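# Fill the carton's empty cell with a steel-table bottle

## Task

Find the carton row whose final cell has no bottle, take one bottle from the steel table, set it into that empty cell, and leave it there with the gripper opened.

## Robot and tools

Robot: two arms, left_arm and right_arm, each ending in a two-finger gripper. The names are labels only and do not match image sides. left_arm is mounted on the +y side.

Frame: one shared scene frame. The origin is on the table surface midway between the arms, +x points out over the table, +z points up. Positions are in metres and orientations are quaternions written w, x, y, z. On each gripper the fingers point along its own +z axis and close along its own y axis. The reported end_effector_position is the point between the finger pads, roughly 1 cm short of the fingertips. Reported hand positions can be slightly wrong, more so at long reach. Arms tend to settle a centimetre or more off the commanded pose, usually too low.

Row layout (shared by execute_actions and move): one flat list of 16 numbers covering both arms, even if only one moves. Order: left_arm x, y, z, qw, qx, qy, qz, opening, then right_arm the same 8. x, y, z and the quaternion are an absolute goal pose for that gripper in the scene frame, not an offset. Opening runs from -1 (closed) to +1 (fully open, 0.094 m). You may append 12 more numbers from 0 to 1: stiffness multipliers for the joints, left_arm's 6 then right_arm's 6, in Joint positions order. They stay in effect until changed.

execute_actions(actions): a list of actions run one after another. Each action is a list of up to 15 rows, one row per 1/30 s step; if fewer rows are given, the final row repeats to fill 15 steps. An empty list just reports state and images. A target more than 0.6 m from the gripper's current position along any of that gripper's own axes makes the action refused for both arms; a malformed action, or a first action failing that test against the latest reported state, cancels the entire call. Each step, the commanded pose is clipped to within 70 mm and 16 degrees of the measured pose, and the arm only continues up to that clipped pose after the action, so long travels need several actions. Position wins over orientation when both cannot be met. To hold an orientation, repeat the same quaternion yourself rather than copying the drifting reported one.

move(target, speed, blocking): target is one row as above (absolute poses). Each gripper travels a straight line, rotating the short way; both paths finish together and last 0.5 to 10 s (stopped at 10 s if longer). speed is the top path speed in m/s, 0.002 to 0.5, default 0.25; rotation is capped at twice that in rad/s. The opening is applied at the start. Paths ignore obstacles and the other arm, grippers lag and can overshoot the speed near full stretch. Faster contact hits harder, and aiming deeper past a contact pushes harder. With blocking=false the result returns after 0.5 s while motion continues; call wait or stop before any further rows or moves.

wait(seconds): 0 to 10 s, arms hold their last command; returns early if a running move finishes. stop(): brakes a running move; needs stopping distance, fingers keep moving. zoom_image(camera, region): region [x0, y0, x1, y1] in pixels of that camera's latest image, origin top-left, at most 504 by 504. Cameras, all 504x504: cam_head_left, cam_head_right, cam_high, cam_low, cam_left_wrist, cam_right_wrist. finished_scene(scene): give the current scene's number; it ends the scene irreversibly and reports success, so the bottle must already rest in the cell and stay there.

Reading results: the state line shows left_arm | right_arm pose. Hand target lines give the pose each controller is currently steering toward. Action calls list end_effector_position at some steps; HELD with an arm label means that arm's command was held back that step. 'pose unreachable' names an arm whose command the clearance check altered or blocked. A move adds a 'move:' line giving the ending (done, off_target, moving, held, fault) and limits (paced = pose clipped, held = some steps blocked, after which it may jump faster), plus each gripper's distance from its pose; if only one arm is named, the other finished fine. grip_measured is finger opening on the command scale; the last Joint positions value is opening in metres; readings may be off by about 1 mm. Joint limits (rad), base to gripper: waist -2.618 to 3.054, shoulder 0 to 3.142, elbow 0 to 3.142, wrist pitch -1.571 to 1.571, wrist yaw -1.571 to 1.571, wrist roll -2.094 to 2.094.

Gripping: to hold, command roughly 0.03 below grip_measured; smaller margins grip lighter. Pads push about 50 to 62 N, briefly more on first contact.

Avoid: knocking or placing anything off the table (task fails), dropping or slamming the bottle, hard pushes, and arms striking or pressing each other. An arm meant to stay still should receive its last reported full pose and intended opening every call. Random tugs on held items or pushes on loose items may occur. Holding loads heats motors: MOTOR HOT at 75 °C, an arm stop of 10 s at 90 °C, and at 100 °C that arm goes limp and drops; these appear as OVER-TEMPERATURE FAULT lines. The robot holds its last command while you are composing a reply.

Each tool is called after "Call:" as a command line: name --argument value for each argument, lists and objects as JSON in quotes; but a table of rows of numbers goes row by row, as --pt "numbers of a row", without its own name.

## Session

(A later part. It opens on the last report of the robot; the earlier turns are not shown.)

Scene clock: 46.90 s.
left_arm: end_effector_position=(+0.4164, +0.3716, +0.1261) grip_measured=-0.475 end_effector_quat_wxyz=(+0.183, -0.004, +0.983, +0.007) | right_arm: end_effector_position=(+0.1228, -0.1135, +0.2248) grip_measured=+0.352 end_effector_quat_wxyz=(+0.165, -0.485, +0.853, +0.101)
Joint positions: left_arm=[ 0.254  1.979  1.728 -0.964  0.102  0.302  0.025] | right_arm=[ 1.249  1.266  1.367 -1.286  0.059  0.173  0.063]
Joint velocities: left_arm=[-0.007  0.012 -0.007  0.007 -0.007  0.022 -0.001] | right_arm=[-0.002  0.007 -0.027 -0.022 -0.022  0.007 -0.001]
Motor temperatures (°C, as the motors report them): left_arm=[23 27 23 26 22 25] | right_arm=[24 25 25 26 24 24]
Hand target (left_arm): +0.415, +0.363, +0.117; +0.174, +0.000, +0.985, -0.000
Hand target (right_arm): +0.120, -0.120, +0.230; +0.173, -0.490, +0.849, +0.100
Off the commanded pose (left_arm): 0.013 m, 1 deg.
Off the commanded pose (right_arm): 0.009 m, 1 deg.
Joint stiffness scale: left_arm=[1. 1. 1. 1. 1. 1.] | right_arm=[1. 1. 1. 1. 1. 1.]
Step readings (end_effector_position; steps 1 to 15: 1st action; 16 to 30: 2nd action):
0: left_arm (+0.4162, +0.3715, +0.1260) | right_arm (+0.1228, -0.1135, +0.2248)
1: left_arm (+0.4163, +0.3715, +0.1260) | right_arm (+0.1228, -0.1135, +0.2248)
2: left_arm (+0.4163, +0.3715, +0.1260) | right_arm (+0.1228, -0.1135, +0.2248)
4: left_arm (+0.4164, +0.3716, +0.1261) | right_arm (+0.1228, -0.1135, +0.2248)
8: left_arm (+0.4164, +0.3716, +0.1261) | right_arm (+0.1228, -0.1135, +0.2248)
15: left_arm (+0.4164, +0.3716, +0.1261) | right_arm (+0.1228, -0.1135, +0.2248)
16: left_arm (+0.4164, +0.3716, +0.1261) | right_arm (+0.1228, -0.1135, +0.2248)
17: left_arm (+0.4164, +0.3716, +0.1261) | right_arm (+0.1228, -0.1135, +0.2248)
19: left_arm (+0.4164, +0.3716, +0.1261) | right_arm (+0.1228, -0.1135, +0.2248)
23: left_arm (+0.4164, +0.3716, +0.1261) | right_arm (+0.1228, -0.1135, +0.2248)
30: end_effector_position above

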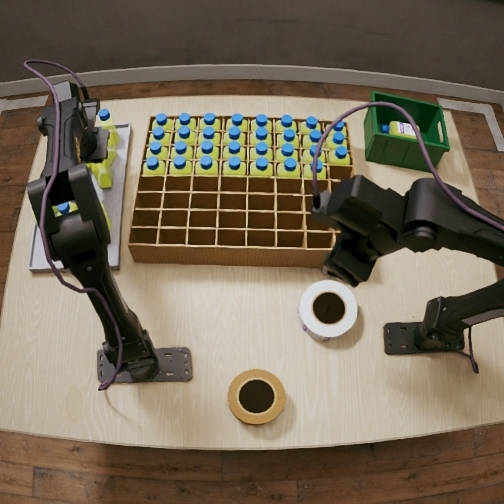

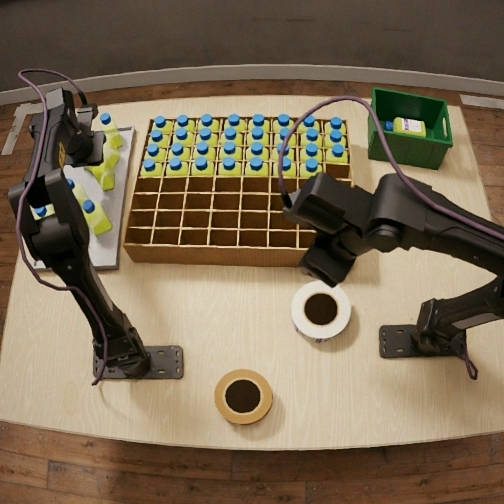

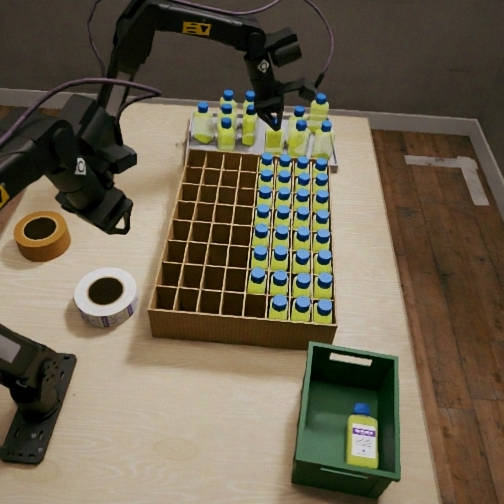

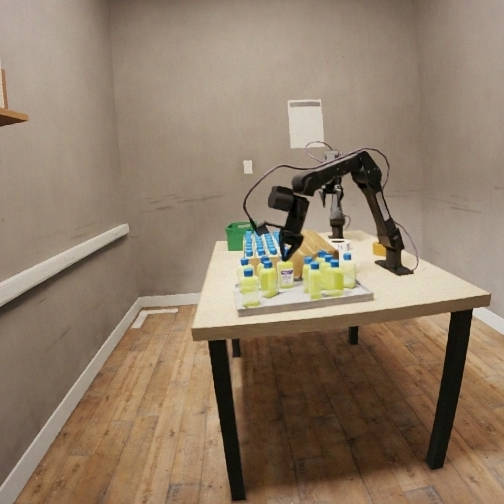

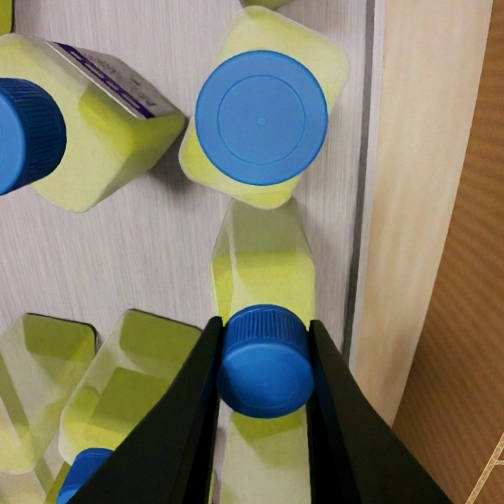

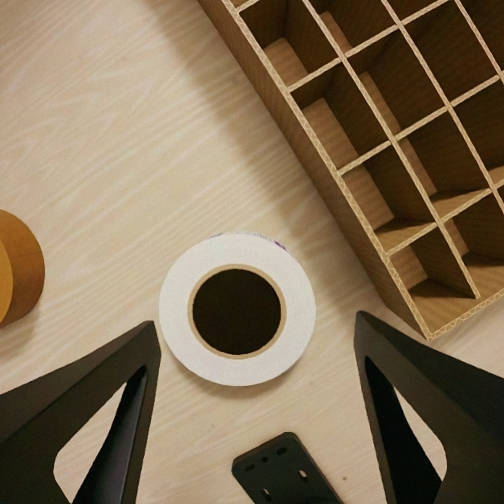

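Call:
move --target '[0.39, 0.345, 0.225, 0.1736, 0, 0.9848, 0, -0.51, 0.12, -0.13, 0.23, 0.1727, -0.49, 0.8486, 0.0997, 0.35]' --speed 0.25

Call:
move --target '[0.12, 0.10, 0.225, 0.1677, 0.2549, 0.9512, -0.0449, -0.51, 0.12, -0.13, 0.23, 0.1727, -0.49, 0.8486, 0.0997, 0.35]' --speed 0.35

Call:
move --target '[0.07, 0.05, 0.12, 0.1677, 0.2549, 0.9512, -0.0449, -0.51, 0.12, -0.13, 0.23, 0.1727, -0.49, 0.8486, 0.0997, 0.35]' --speed 0.2

Scene clock: 51.47 s.
left_arm: end_effector_position=(+0.3855, +0.3472, +0.2223) grip_measured=-0.475 end_effector_quat_wxyz=(+0.174, -0.002, +0.985, -0.000) | right_arm: end_effector_position=(+0.1206, -0.1196, +0.2338) grip_measured=+0.352 end_effector_quat_wxyz=(+0.178, -0.490, +0.847, +0.109)
Joint positions: left_arm=[ 0.223  1.917  2.038 -1.357  0.1    0.277  0.025] | right_arm=[ 1.249  1.227  1.367 -1.295  0.059  0.157  0.063]
Joint velocities: left_arm=[ 0.002 -0.002  0.007 -0.007 -0.051 -0.022  0.001] | right_arm=[-0.007  0.007 -0.012  0.037  0.007 -0.007  0.   ]
Motor temperatures (°C, as the motors report them): left_arm=[23 27 23 26 22 25] | right_arm=[24 25 25 26 24 24]
Hand target (left_arm): +0.388, +0.344, +0.224; +0.174, -0.000, +0.985, -0.000
Hand target (right_arm): +0.120, -0.130, +0.230; +0.173, -0.490, +0.849, +0.100
Off the commanded pose (left_arm): 0.006 m, 0 deg.
Off the commanded pose (right_arm): 0.011 m, 1 deg.
Joint stiffness scale: left_arm=[1. 1. 1. 1. 1. 1.] | right_arm=[1. 1. 1. 1. 1. 1.]
move: off_target (right_arm)

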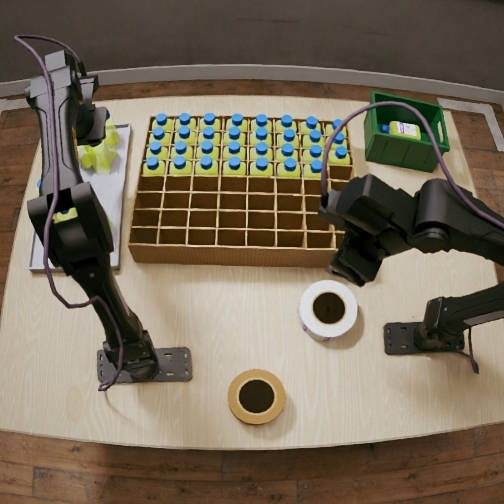

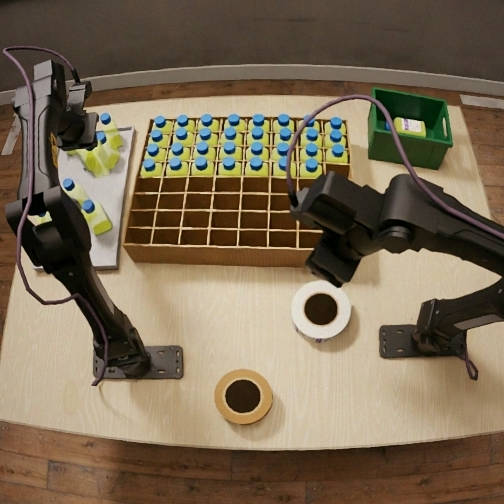

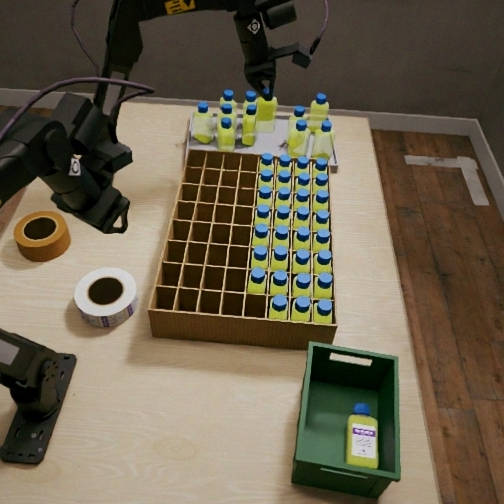

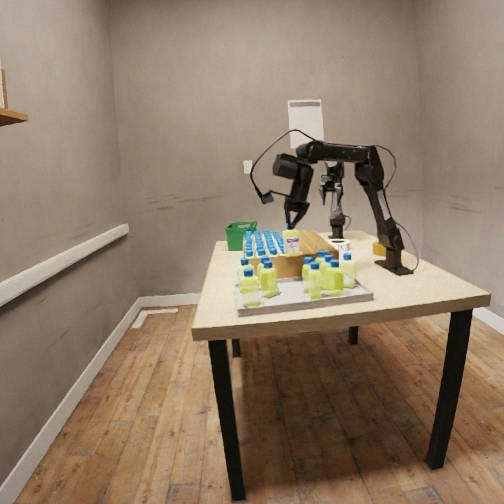

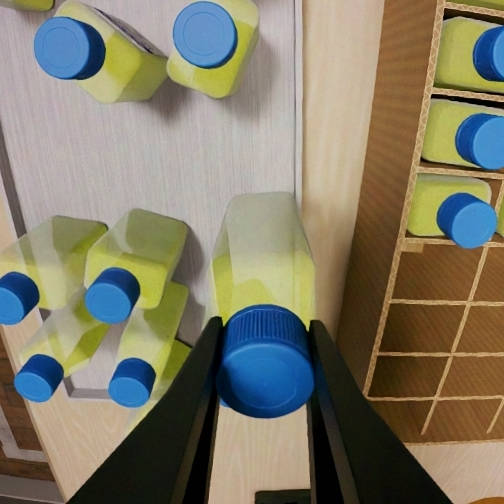

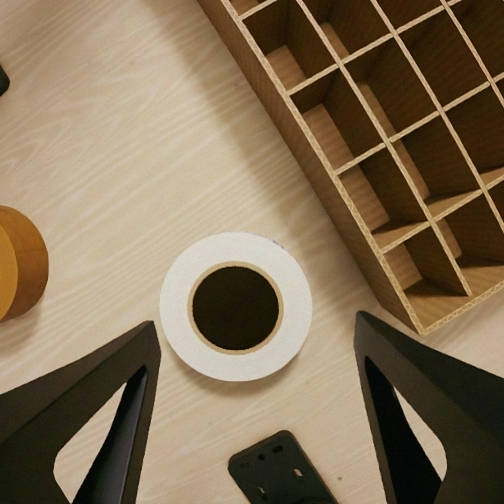

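Scene clock: 53.33 s.
left_arm: end_effector_position=(+0.1257, +0.0965, +0.2216) grip_measured=-0.475 end_effector_quat_wxyz=(+0.170, +0.252, +0.951, -0.063) | right_arm: end_effector_position=(+0.1206, -0.1196, +0.2338) grip_measured=+0.352 end_effector_quat_wxyz=(+0.178, -0.490, +0.847, +0.109)
Joint positions: left_arm=[-0.887  1.064  1.251 -1.399 -0.071 -0.282  0.025] | right_arm=[ 1.249  1.227  1.367 -1.295  0.059  0.157  0.063]
Joint velocities: left_arm=[-0.012 -0.012 -0.012 -0.037 -0.022  0.066 -0.   ] | right_arm=[ 0.007  0.007  0.012 -0.007 -0.007 -0.022  0.   ]
Motor temperatures (°C, as the motors report them): left_arm=[23 27 23 26 22 25] | right_arm=[24 25 25 26 24 24]
Hand target (left_arm): +0.123, +0.099, +0.221; +0.172, +0.253, +0.950, -0.058
Hand target (right_arm): +0.120, -0.130, +0.230; +0.173, -0.490, +0.849, +0.100
Off the commanded pose (left_arm): 0.007 m, 2 deg.
Off the commanded pose (right_arm): 0.011 m, 1 deg.
Joint stiffness scale: left_arm=[1. 1. 1. 1. 1. 1.] | right_arm=[1. 1. 1. 1. 1. 1.]
move: off_target (right_arm)

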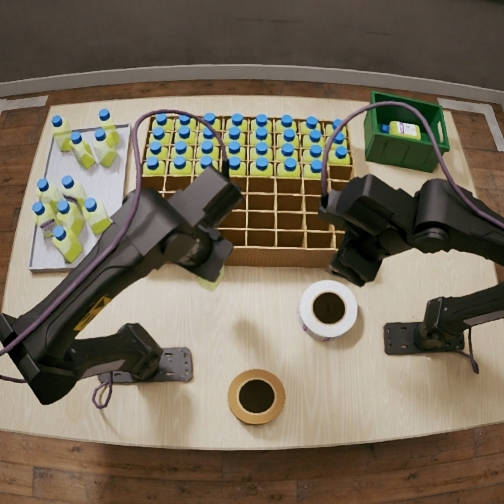

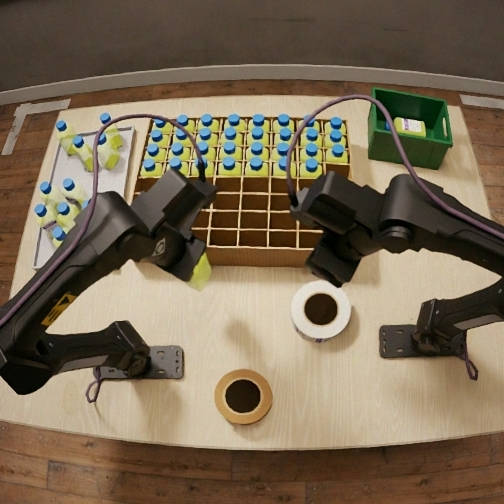

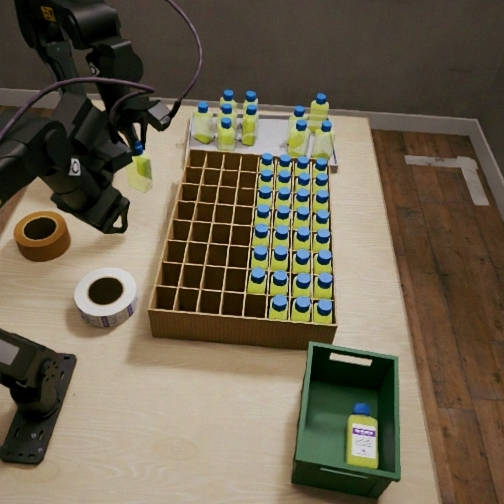

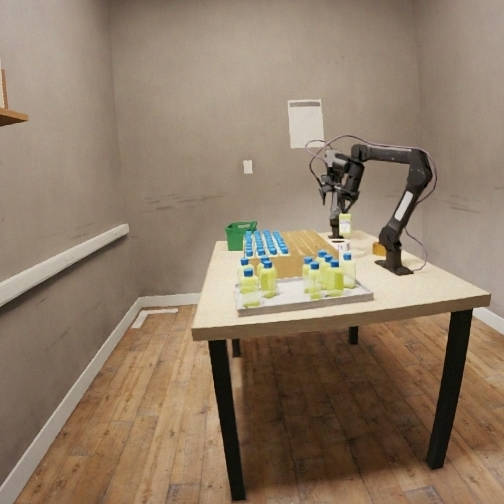

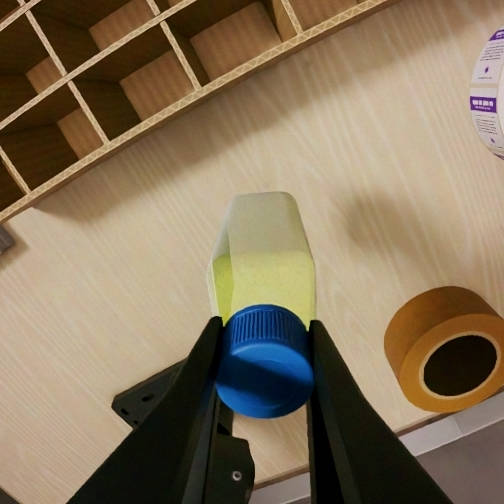

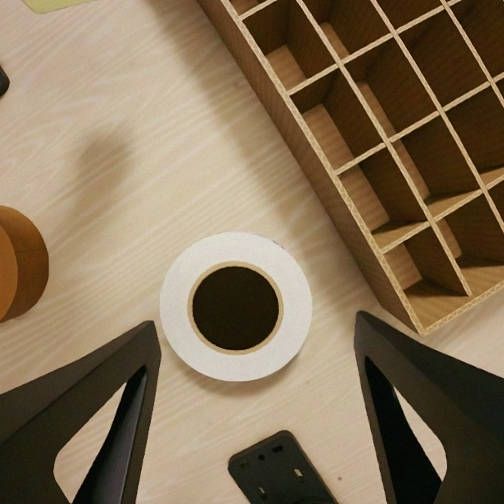

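Scene clock: 54.63 s.
left_arm: end_effector_position=(+0.0708, +0.0474, +0.1230) grip_measured=-0.475 end_effector_quat_wxyz=(+0.159, +0.253, +0.953, -0.057) | right_arm: end_effector_position=(+0.1206, -0.1196, +0.2338) grip_measured=+0.352 end_effector_quat_wxyz=(+0.178, -0.490, +0.847, +0.109)
Joint positions: left_arm=[-1.347  1.075  0.866 -1.093 -0.208 -0.724  0.025] | right_arm=[ 1.249  1.227  1.367 -1.295  0.059  0.157  0.063]
Joint velocities: left_arm=[-0.002 -0.012 -0.002 -0.022  0.022 -0.022 -0.001] | right_arm=[-0.002 -0.007 -0.017 -0.022 -0.037 -0.051  0.   ]
Motor temperatures (°C, as the motors report them): left_arm=[23 27 23 26 22 25] | right_arm=[24 25 25 26 24 24]
Hand target (left_arm): +0.072, +0.046, +0.120; +0.165, +0.254, +0.952, -0.051
Hand target (right_arm): +0.120, -0.130, +0.230; +0.173, -0.490, +0.849, +0.100
Off the commanded pose (left_arm): 0.004 m, 2 deg.
Off the commanded pose (right_arm): 0.011 m, 1 deg.
Joint stiffness scale: left_arm=[1. 1. 1. 1. 1. 1.] | right_arm=[1. 1. 1. 1. 1. 1.]
move: off_target (right_arm)

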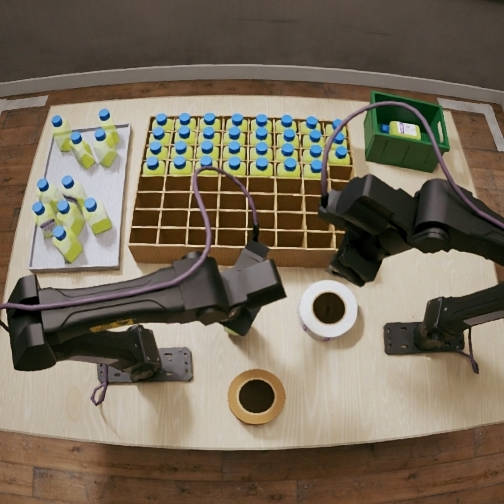

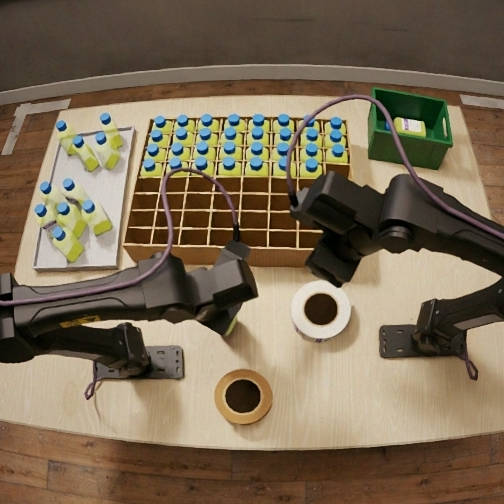

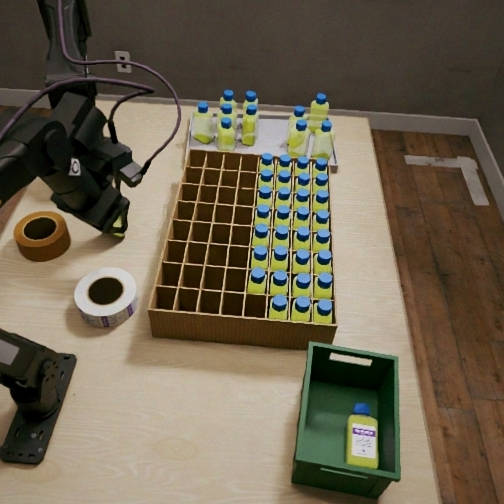

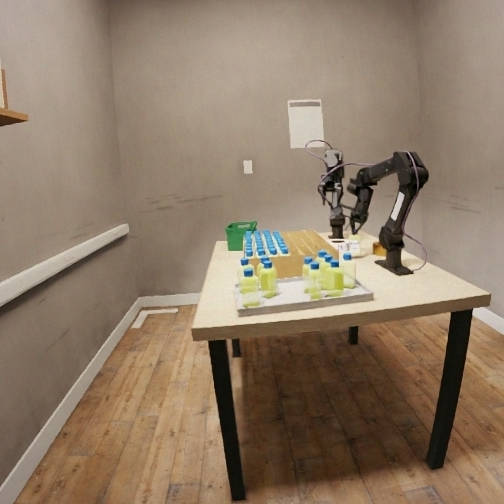

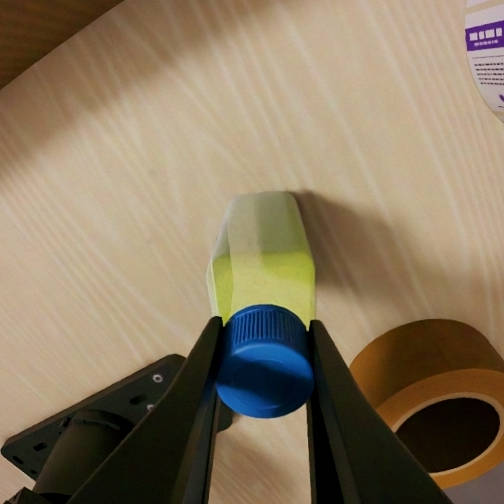

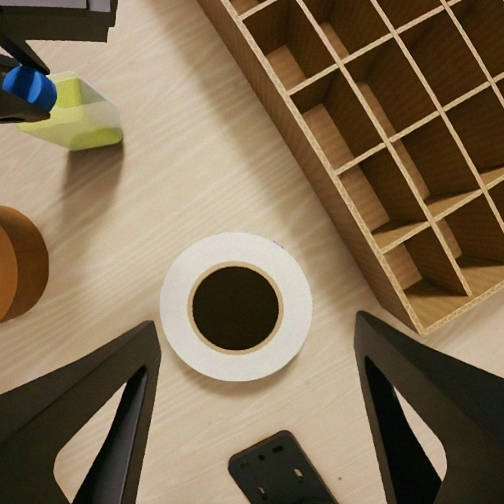

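Call:
zoom_image --camera "cam_low" --region '[310, 190, 410, 270]'

Call:
zoom_image --camera "cam_right_wrist" --region '[0, 30, 200, 200]'

Region (310, 190, 410, 270) of cam_low's 504x504 image, scaled by 5.040, with more detail than that image has; it fills the top 403 rows of this view, and the rest is white.

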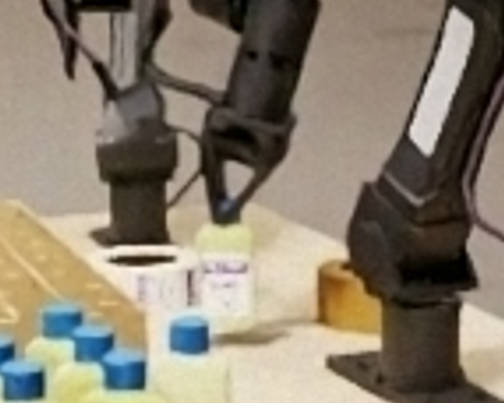

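Region (0, 30, 200, 200) of cam_right_wrist's 504x504 image, scaled by 2.520, with more detail than that image has; it fills the top 428 rows of this view, and the rest is white.

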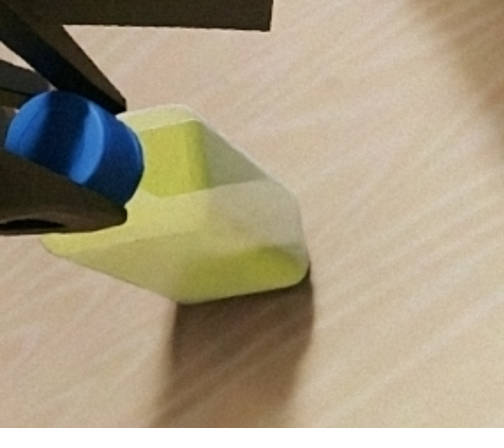

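Call:
move --target '[0.07, 0.05, 0.108, 0.1677, 0.2549, 0.9512, -0.0449, -0.51, 0.12, -0.13, 0.23, 0.1727, -0.49, 0.8486, 0.0997, 0.35]' --speed 0.04

Scene clock: 56.20 s.
left_arm: end_effector_position=(+0.0685, +0.0505, +0.1097) grip_measured=-0.475 end_effector_quat_wxyz=(+0.158, +0.254, +0.953, -0.048) | right_arm: end_effector_position=(+0.1206, -0.1196, +0.2338) grip_measured=+0.352 end_effector_quat_wxyz=(+0.178, -0.490, +0.847, +0.109)
Joint positions: left_arm=[-1.363  1.075  0.816 -1.061 -0.219 -0.739  0.025] | right_arm=[ 1.249  1.227  1.367 -1.295  0.059  0.157  0.063]
Joint velocities: left_arm=[-0.012 -0.022  0.007  0.037  0.007  0.022 -0.002] | right_arm=[-0.007 -0.002  0.002  0.037  0.051 -0.066  0.001]
Motor temperatures (°C, as the motors report them): left_arm=[23 27 23 26 22 25] | right_arm=[24 25 25 26 24 24]
Hand target (left_arm): +0.070, +0.050, +0.108; +0.167, +0.255, +0.951, -0.045
Hand target (right_arm): +0.120, -0.130, +0.230; +0.173, -0.490, +0.849, +0.100
Off the commanded pose (left_arm): 0.002 m, 1 deg.
Off the commanded pose (right_arm): 0.011 m, 1 deg.
Joint stiffness scale: left_arm=[1. 1. 1. 1. 1. 1.] | right_arm=[1. 1. 1. 1. 1. 1.]
move: off_target (right_arm)

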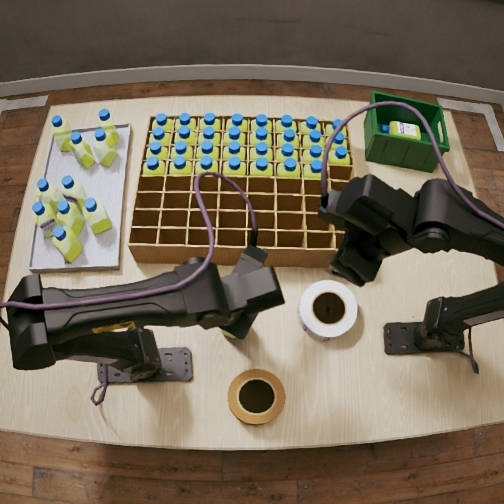

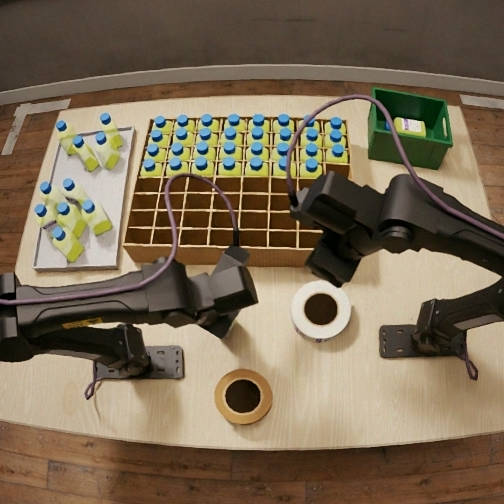

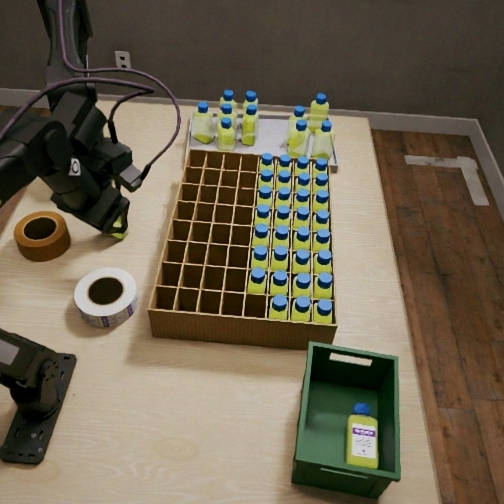

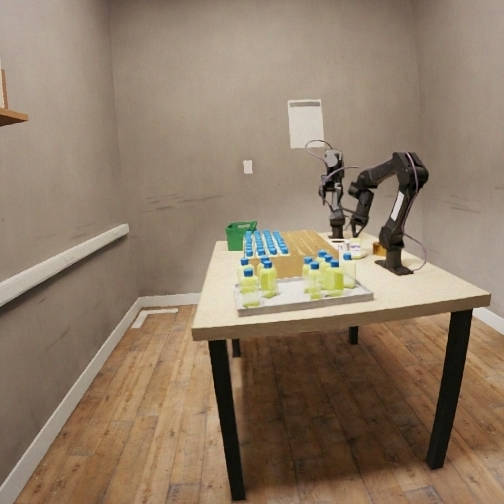

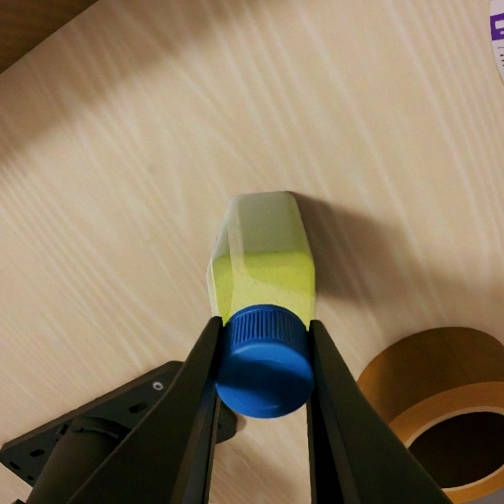

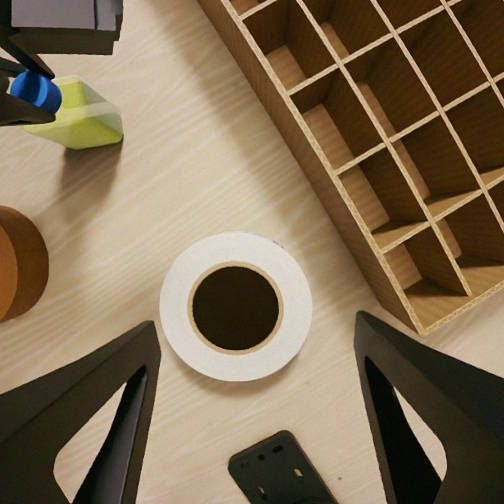

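Call:
zoom_image --camera "cam_low" --region '[310, 190, 410, 270]'

Region (310, 190, 410, 270) of cam_low's 504x504 image, scaled by 5.040, with more detail than that image has; it fills the top 403 rows of this view, and the rest is white.

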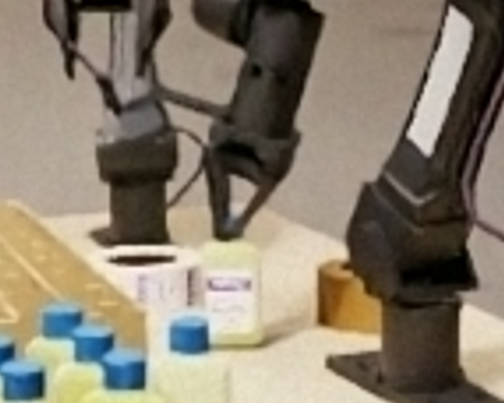

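Call:
execute_actions --actions '[[[0.07, 0.05, 0.108, 0.1677, 0.2549, 0.9512, -0.0449, 0.35, 0.12, -0.13, 0.23, 0.1727, -0.49, 0.8486, 0.0997, 0.35]], [[0.07, 0.05, 0.112, 0.1677, 0.2549, 0.9512, -0.0449, 0.35, 0.12, -0.13, 0.23, 0.1727, -0.49, 0.8486, 0.0997, 0.35], [0.07, 0.05, 0.117, 0.1677, 0.2549, 0.9512, -0.0449, 0.35, 0.12, -0.13, 0.23, 0.1727, -0.49, 0.8486, 0.0997, 0.35], [0.07, 0.05, 0.123, 0.1677, 0.2549, 0.9512, -0.0449, 0.35, 0.12, -0.13, 0.23, 0.1727, -0.49, 0.8486, 0.0997, 0.35], [0.07, 0.05, 0.130, 0.1677, 0.2549, 0.9512, -0.0449, 0.35, 0.12, -0.13, 0.23, 0.1727, -0.49, 0.8486, 0.0997, 0.35], [0.07, 0.05, 0.137, 0.1677, 0.2549, 0.9512, -0.0449, 0.35, 0.12, -0.13, 0.23, 0.1727, -0.49, 0.8486, 0.0997, 0.35], [0.07, 0.05, 0.144, 0.1677, 0.2549, 0.9512, -0.0449, 0.35, 0.12, -0.13, 0.23, 0.1727, -0.49, 0.8486, 0.0997, 0.35], [0.07, 0.05, 0.151, 0.1677, 0.2549, 0.9512, -0.0449, 0.35, 0.12, -0.13, 0.23, 0.1727, -0.49, 0.8486, 0.0997, 0.35], [0.07, 0.05, 0.157, 0.1677, 0.2549, 0.9512, -0.0449, 0.35, 0.12, -0.13, 0.23, 0.1727, -0.49, 0.8486, 0.0997, 0.35], [0.07, 0.05, 0.162, 0.1677, 0.2549, 0.9512, -0.0449, 0.35, 0.12, -0.13, 0.23, 0.1727, -0.49, 0.8486, 0.0997, 0.35], [0.07, 0.05, 0.165, 0.1677, 0.2549, 0.9512, -0.0449, 0.35, 0.12, -0.13, 0.23, 0.1727, -0.49, 0.8486, 0.0997, 0.35]]]'

Call:
move --target '[0.08, 0.32, 0.22, 0.1677, 0.2549, 0.9512, -0.0449, 0.35, 0.07, 0.05, 0.16, 0.1727, -0.49, 0.8486, 0.0997, 0.35]' --speed 0.3

Scene clock: 59.87 s.
left_arm: end_effector_position=(+0.0727, +0.0417, +0.1676) grip_measured=+0.348 end_effector_quat_wxyz=(+0.177, +0.248, +0.950, -0.072) | right_arm: end_effector_position=(+0.1206, -0.1196, +0.2338) grip_measured=+0.352 end_effector_quat_wxyz=(+0.178, -0.490, +0.847, +0.109)
Joint positions: left_arm=[-1.363  1.075  1.029 -1.212 -0.228 -0.74   0.063] | right_arm=[ 1.249  1.227  1.367 -1.295  0.059  0.157  0.063]
Joint velocities: left_arm=[-0.022  0.017 -0.002 -0.271  0.007  0.066  0.   ] | right_arm=[-0.002 -0.012 -0.027 -0.066  0.037 -0.022 -0.   ]
Motor temperatures (°C, as the motors report them): left_arm=[23 26 23 26 22 25] | right_arm=[24 24 25 26 24 24]
Hand target (left_arm): +0.070, +0.051, +0.165; +0.168, +0.255, +0.951, -0.046
Hand target (right_arm): +0.120, -0.130, +0.230; +0.173, -0.490, +0.849, +0.100
Off the commanded pose (left_arm): 0.009 m, 3 deg.
Off the commanded pose (right_arm): 0.011 m, 1 deg.
Joint stiffness scale: left_arm=[1. 1. 1. 1. 1. 1.] | right_arm=[1. 1. 1. 1. 1. 1.]
Step readings (end_effector_position; steps 1 to 15: 1st action; 16 to 30: 2nd action):
0: left_arm (+0.0691, +0.0496, +0.1101) | right_arm (+0.1206, -0.1196, +0.2338)
1: left_arm (+0.0693, +0.0497, +0.1101) | right_arm (+0.1206, -0.1196, +0.2338)
2: left_arm (+0.0695, +0.0494, +0.1102) | right_arm (+0.1206, -0.1196, +0.2338)
4: left_arm (+0.0698, +0.0491, +0.1104) | right_arm (+0.1206, -0.1196, +0.2338)
8: left_arm (+0.0702, +0.0488, +0.1105) | right_arm (+0.1206, -0.1196, +0.2338)
15: left_arm (+0.0705, +0.0486, +0.1106) | right_arm (+0.1206, -0.1196, +0.2338)
16: left_arm (+0.0705, +0.0486, +0.1106) | right_arm (+0.1206, -0.1196, +0.2338)
17: left_arm (+0.0704, +0.0490, +0.1105) | right_arm (+0.1206, -0.1196, +0.2338)
19: left_arm (+0.0699, +0.0506, +0.1135) | right_arm (+0.1206, -0.1196, +0.2338)
23: left_arm (+0.0714, +0.0453, +0.1394) | right_arm (+0.1206, -0.1196, +0.2338)
30: end_effector_position above

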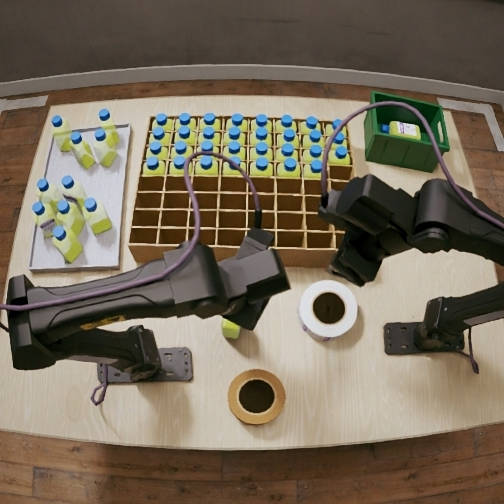

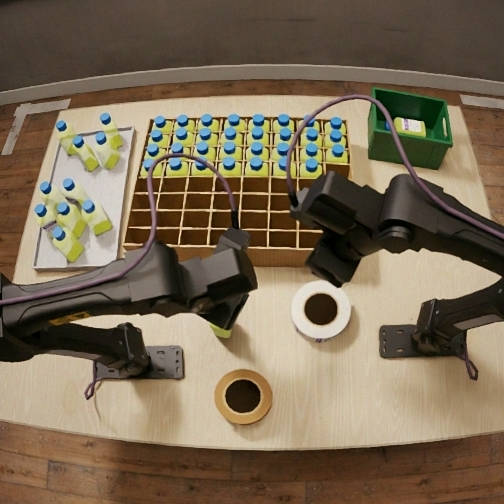

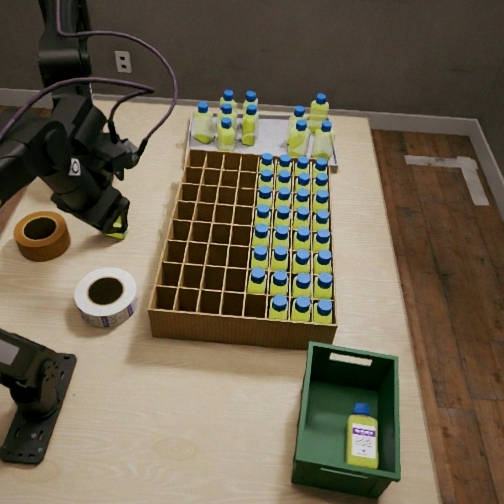

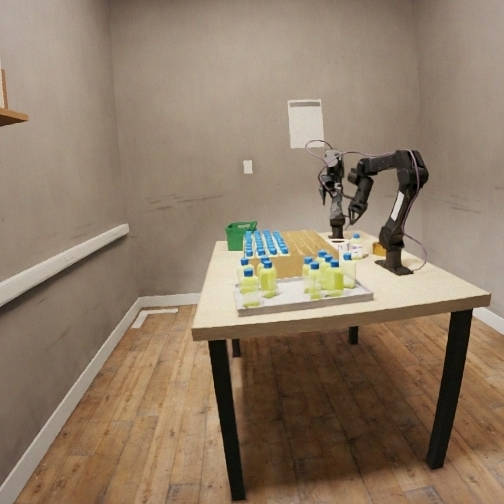

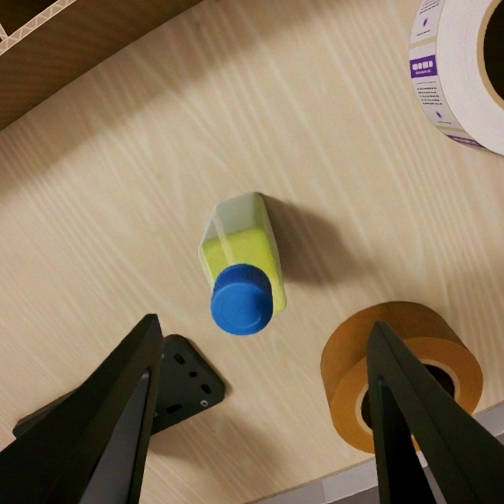

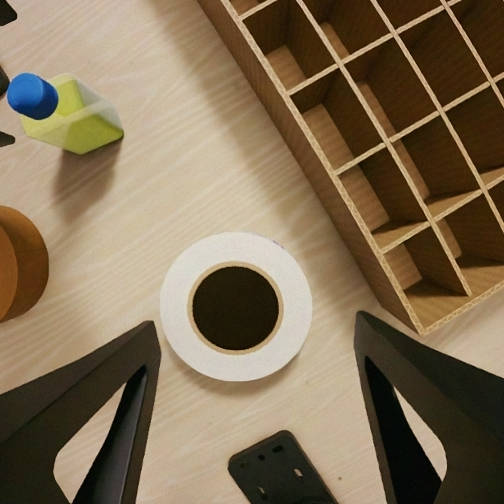

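Scene clock: 62.23 s.
left_arm: end_effector_position=(+0.0783, +0.3265, +0.2184) grip_measured=+0.349 end_effector_quat_wxyz=(+0.158, +0.235, +0.951, +0.127) | right_arm: end_effector_position=(+0.0686, +0.0434, +0.1514) grip_measured=+0.352 end_effector_quat_wxyz=(+0.153, -0.494, +0.851, +0.091)
Joint positions: left_arm=[ 0.863  0.803  1.148 -1.554  0.192  1.388  0.063] | right_arm=[ 1.547  1.801  1.597 -1.042  0.155  0.438  0.063]
Joint velocities: left_arm=[-0.002  0.007 -0.017 -0.037  0.022 -0.066 -0.001] | right_arm=[-0.017 -0.007 -0.002 -0.007 -0.022  0.022  0.   ]
Motor temperatures (°C, as the motors report them): left_arm=[23 26 23 26 22 25] | right_arm=[24 25 26 26 24 24]
Hand target (left_arm): +0.075, +0.320, +0.217; +0.161, +0.235, +0.951, +0.119
Hand target (right_arm): +0.070, +0.051, +0.161; +0.168, -0.489, +0.850, +0.101
Off the commanded pose (left_arm): 0.007 m, 20 deg; orientation clipped at the last step of the last action.
Off the commanded pose (right_arm): 0.011 m, 2 deg.
Joint stiffness scale: left_arm=[1. 1. 1. 1. 1. 1.] | right_arm=[1. 1. 1. 1. 1. 1.]
joint sent to its limit (left arm) — the command would take joint 4 (wrist pitch) past its lower limit, so that joint was sent only as far as its limit.
move: off_target (left_arm, right_arm); limits=paced

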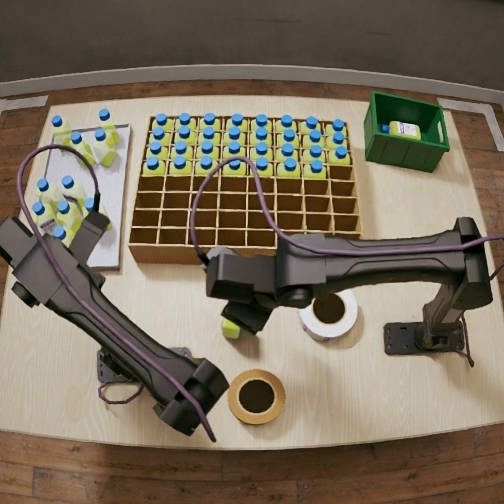

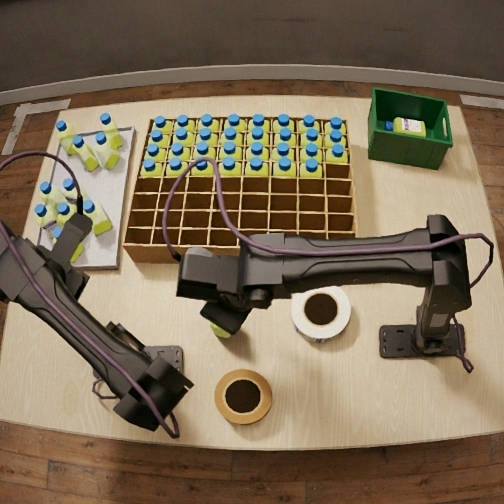

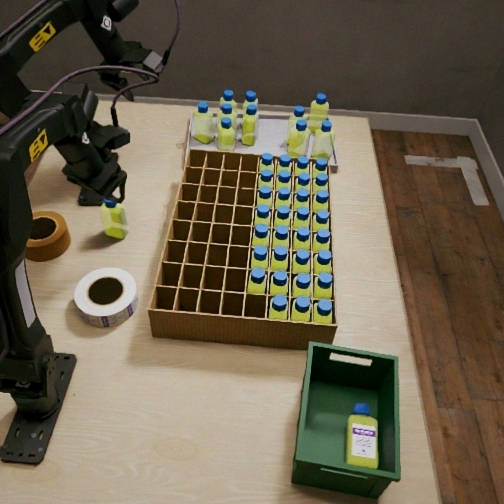

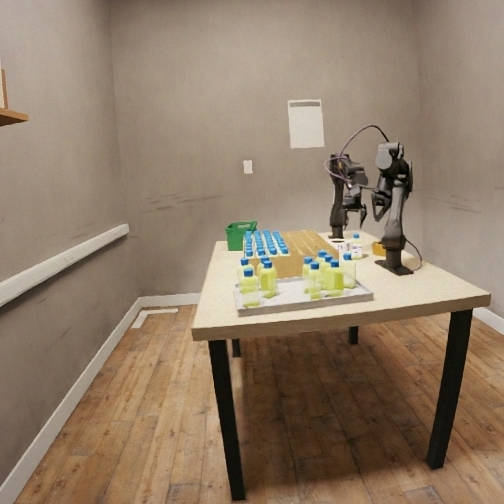

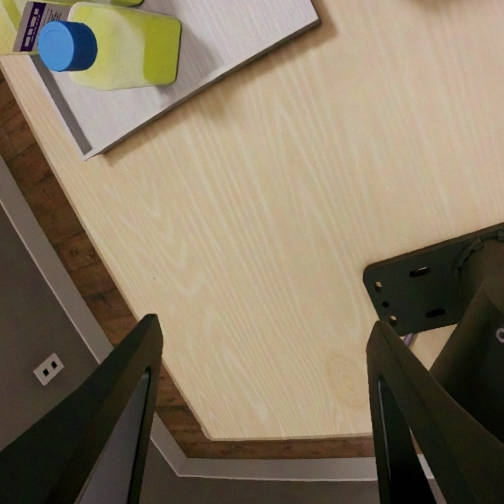

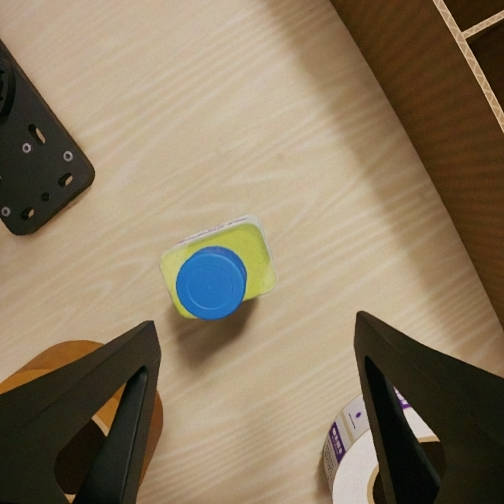

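Call:
zoom_image --camera "cam_right_wrist" --region '[120, 180, 320, 360]'

Call:
zoom_image --camera "cam_head_left" --region '[170, 270, 300, 380]'

Region (120, 180, 320, 360) of cam_right_wrist's 504x504 image, scaled by 2.520, with more detail than that image has; it fills the top 454 rows of this view, and the rest is white.

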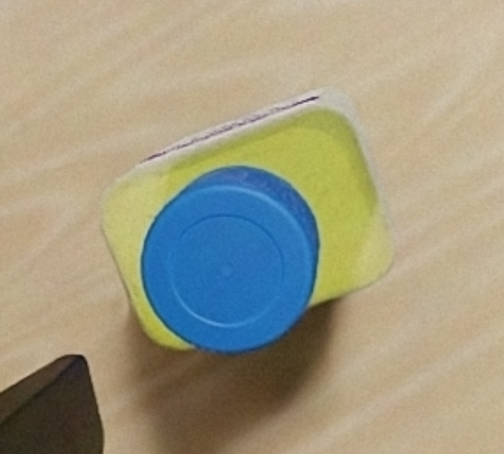

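Region (170, 270, 300, 380) of cam_head_left's 504x504 image, scaled by 3.877, with more detail than that image has; it fills the top 426 rows of this view, and the rest is white.

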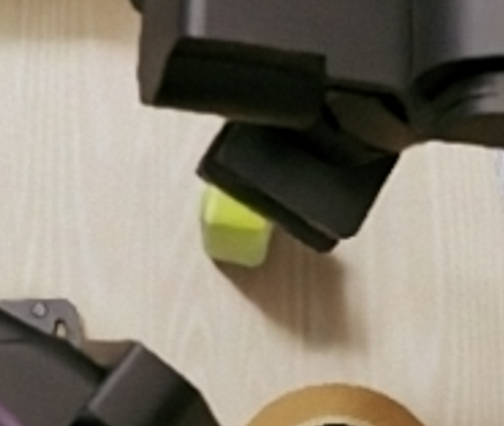

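Call:
move --target '[0.0783, 0.3265, 0.2184, 0.158, 0.235, 0.951, 0.127, 0.35, 0.058, 0.064, 0.120, 0.1539, -0.6233, 0.7561, 0.1268, 0.35]' --speed 0.15

Scene clock: 67.63 s.
left_arm: end_effector_position=(+0.0786, +0.3269, +0.2186) grip_measured=+0.349 end_effector_quat_wxyz=(+0.158, +0.237, +0.950, +0.128) | right_arm: end_effector_position=(+0.0564, +0.0644, +0.1307) grip_measured=+0.352 end_effector_quat_wxyz=(+0.161, -0.621, +0.756, +0.130)
Joint positions: left_arm=[ 0.863  0.803  1.148 -1.552  0.193  1.391  0.063] | right_arm=[ 1.538  1.801  1.491 -0.848  0.057  0.12   0.063]
Joint velocities: left_arm=[ 0.002 -0.002 -0.002 -0.051 -0.007 -0.007  0.   ] | right_arm=[ 0.007  0.012  0.007 -0.037 -0.051 -0.007  0.   ]
Motor temperatures (°C, as the motors report them): left_arm=[23 25 23 26 22 25] | right_arm=[24 25 26 26 24 24]
Hand target (left_arm): +0.078, +0.327, +0.218; +0.158, +0.235, +0.951, +0.127
Hand target (right_arm): +0.058, +0.064, +0.121; +0.154, -0.624, +0.756, +0.127
Off the commanded pose (left_arm): 0.001 m, 0 deg.
Off the commanded pose (right_arm): 0.011 m, 1 deg.
Joint stiffness scale: left_arm=[1. 1. 1. 1. 1. 1.] | right_arm=[1. 1. 1. 1. 1. 1.]
move: off_target (right_arm)

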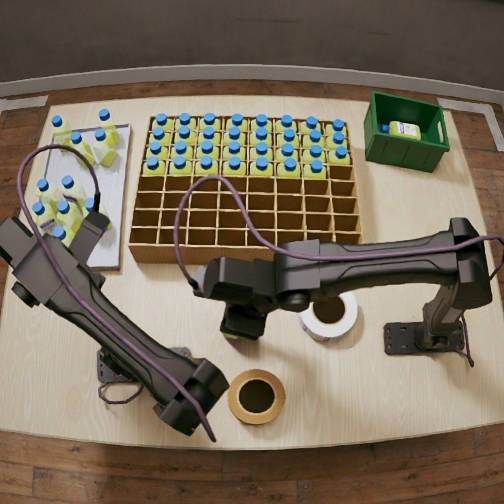

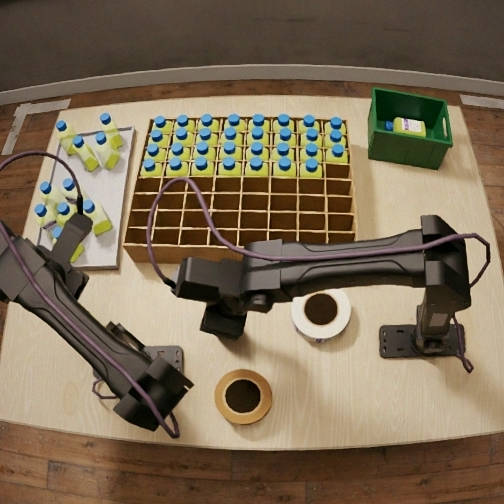

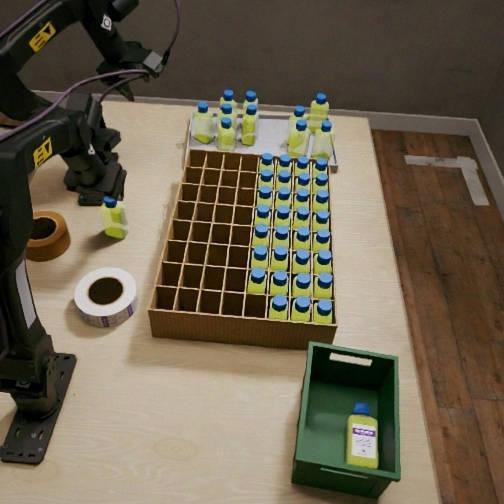

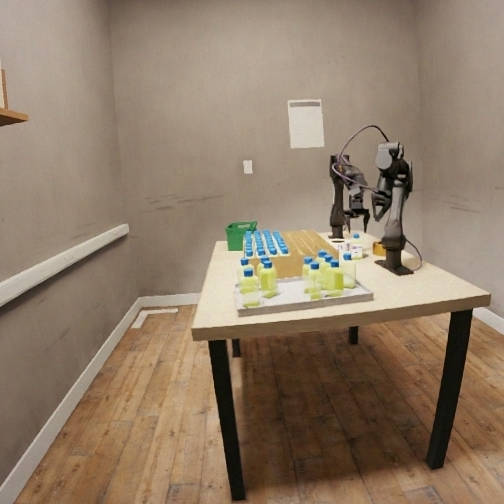

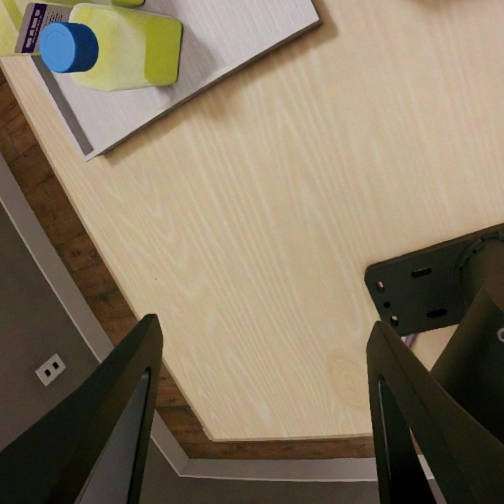

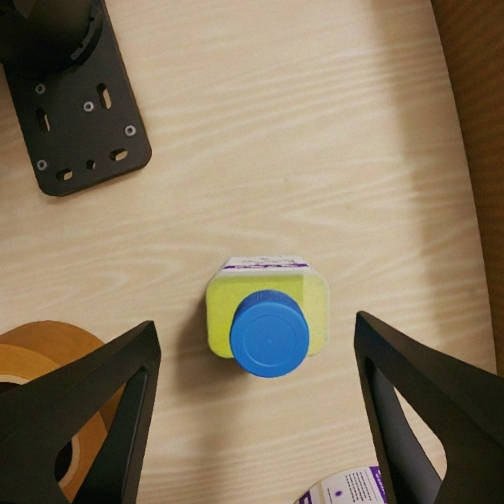

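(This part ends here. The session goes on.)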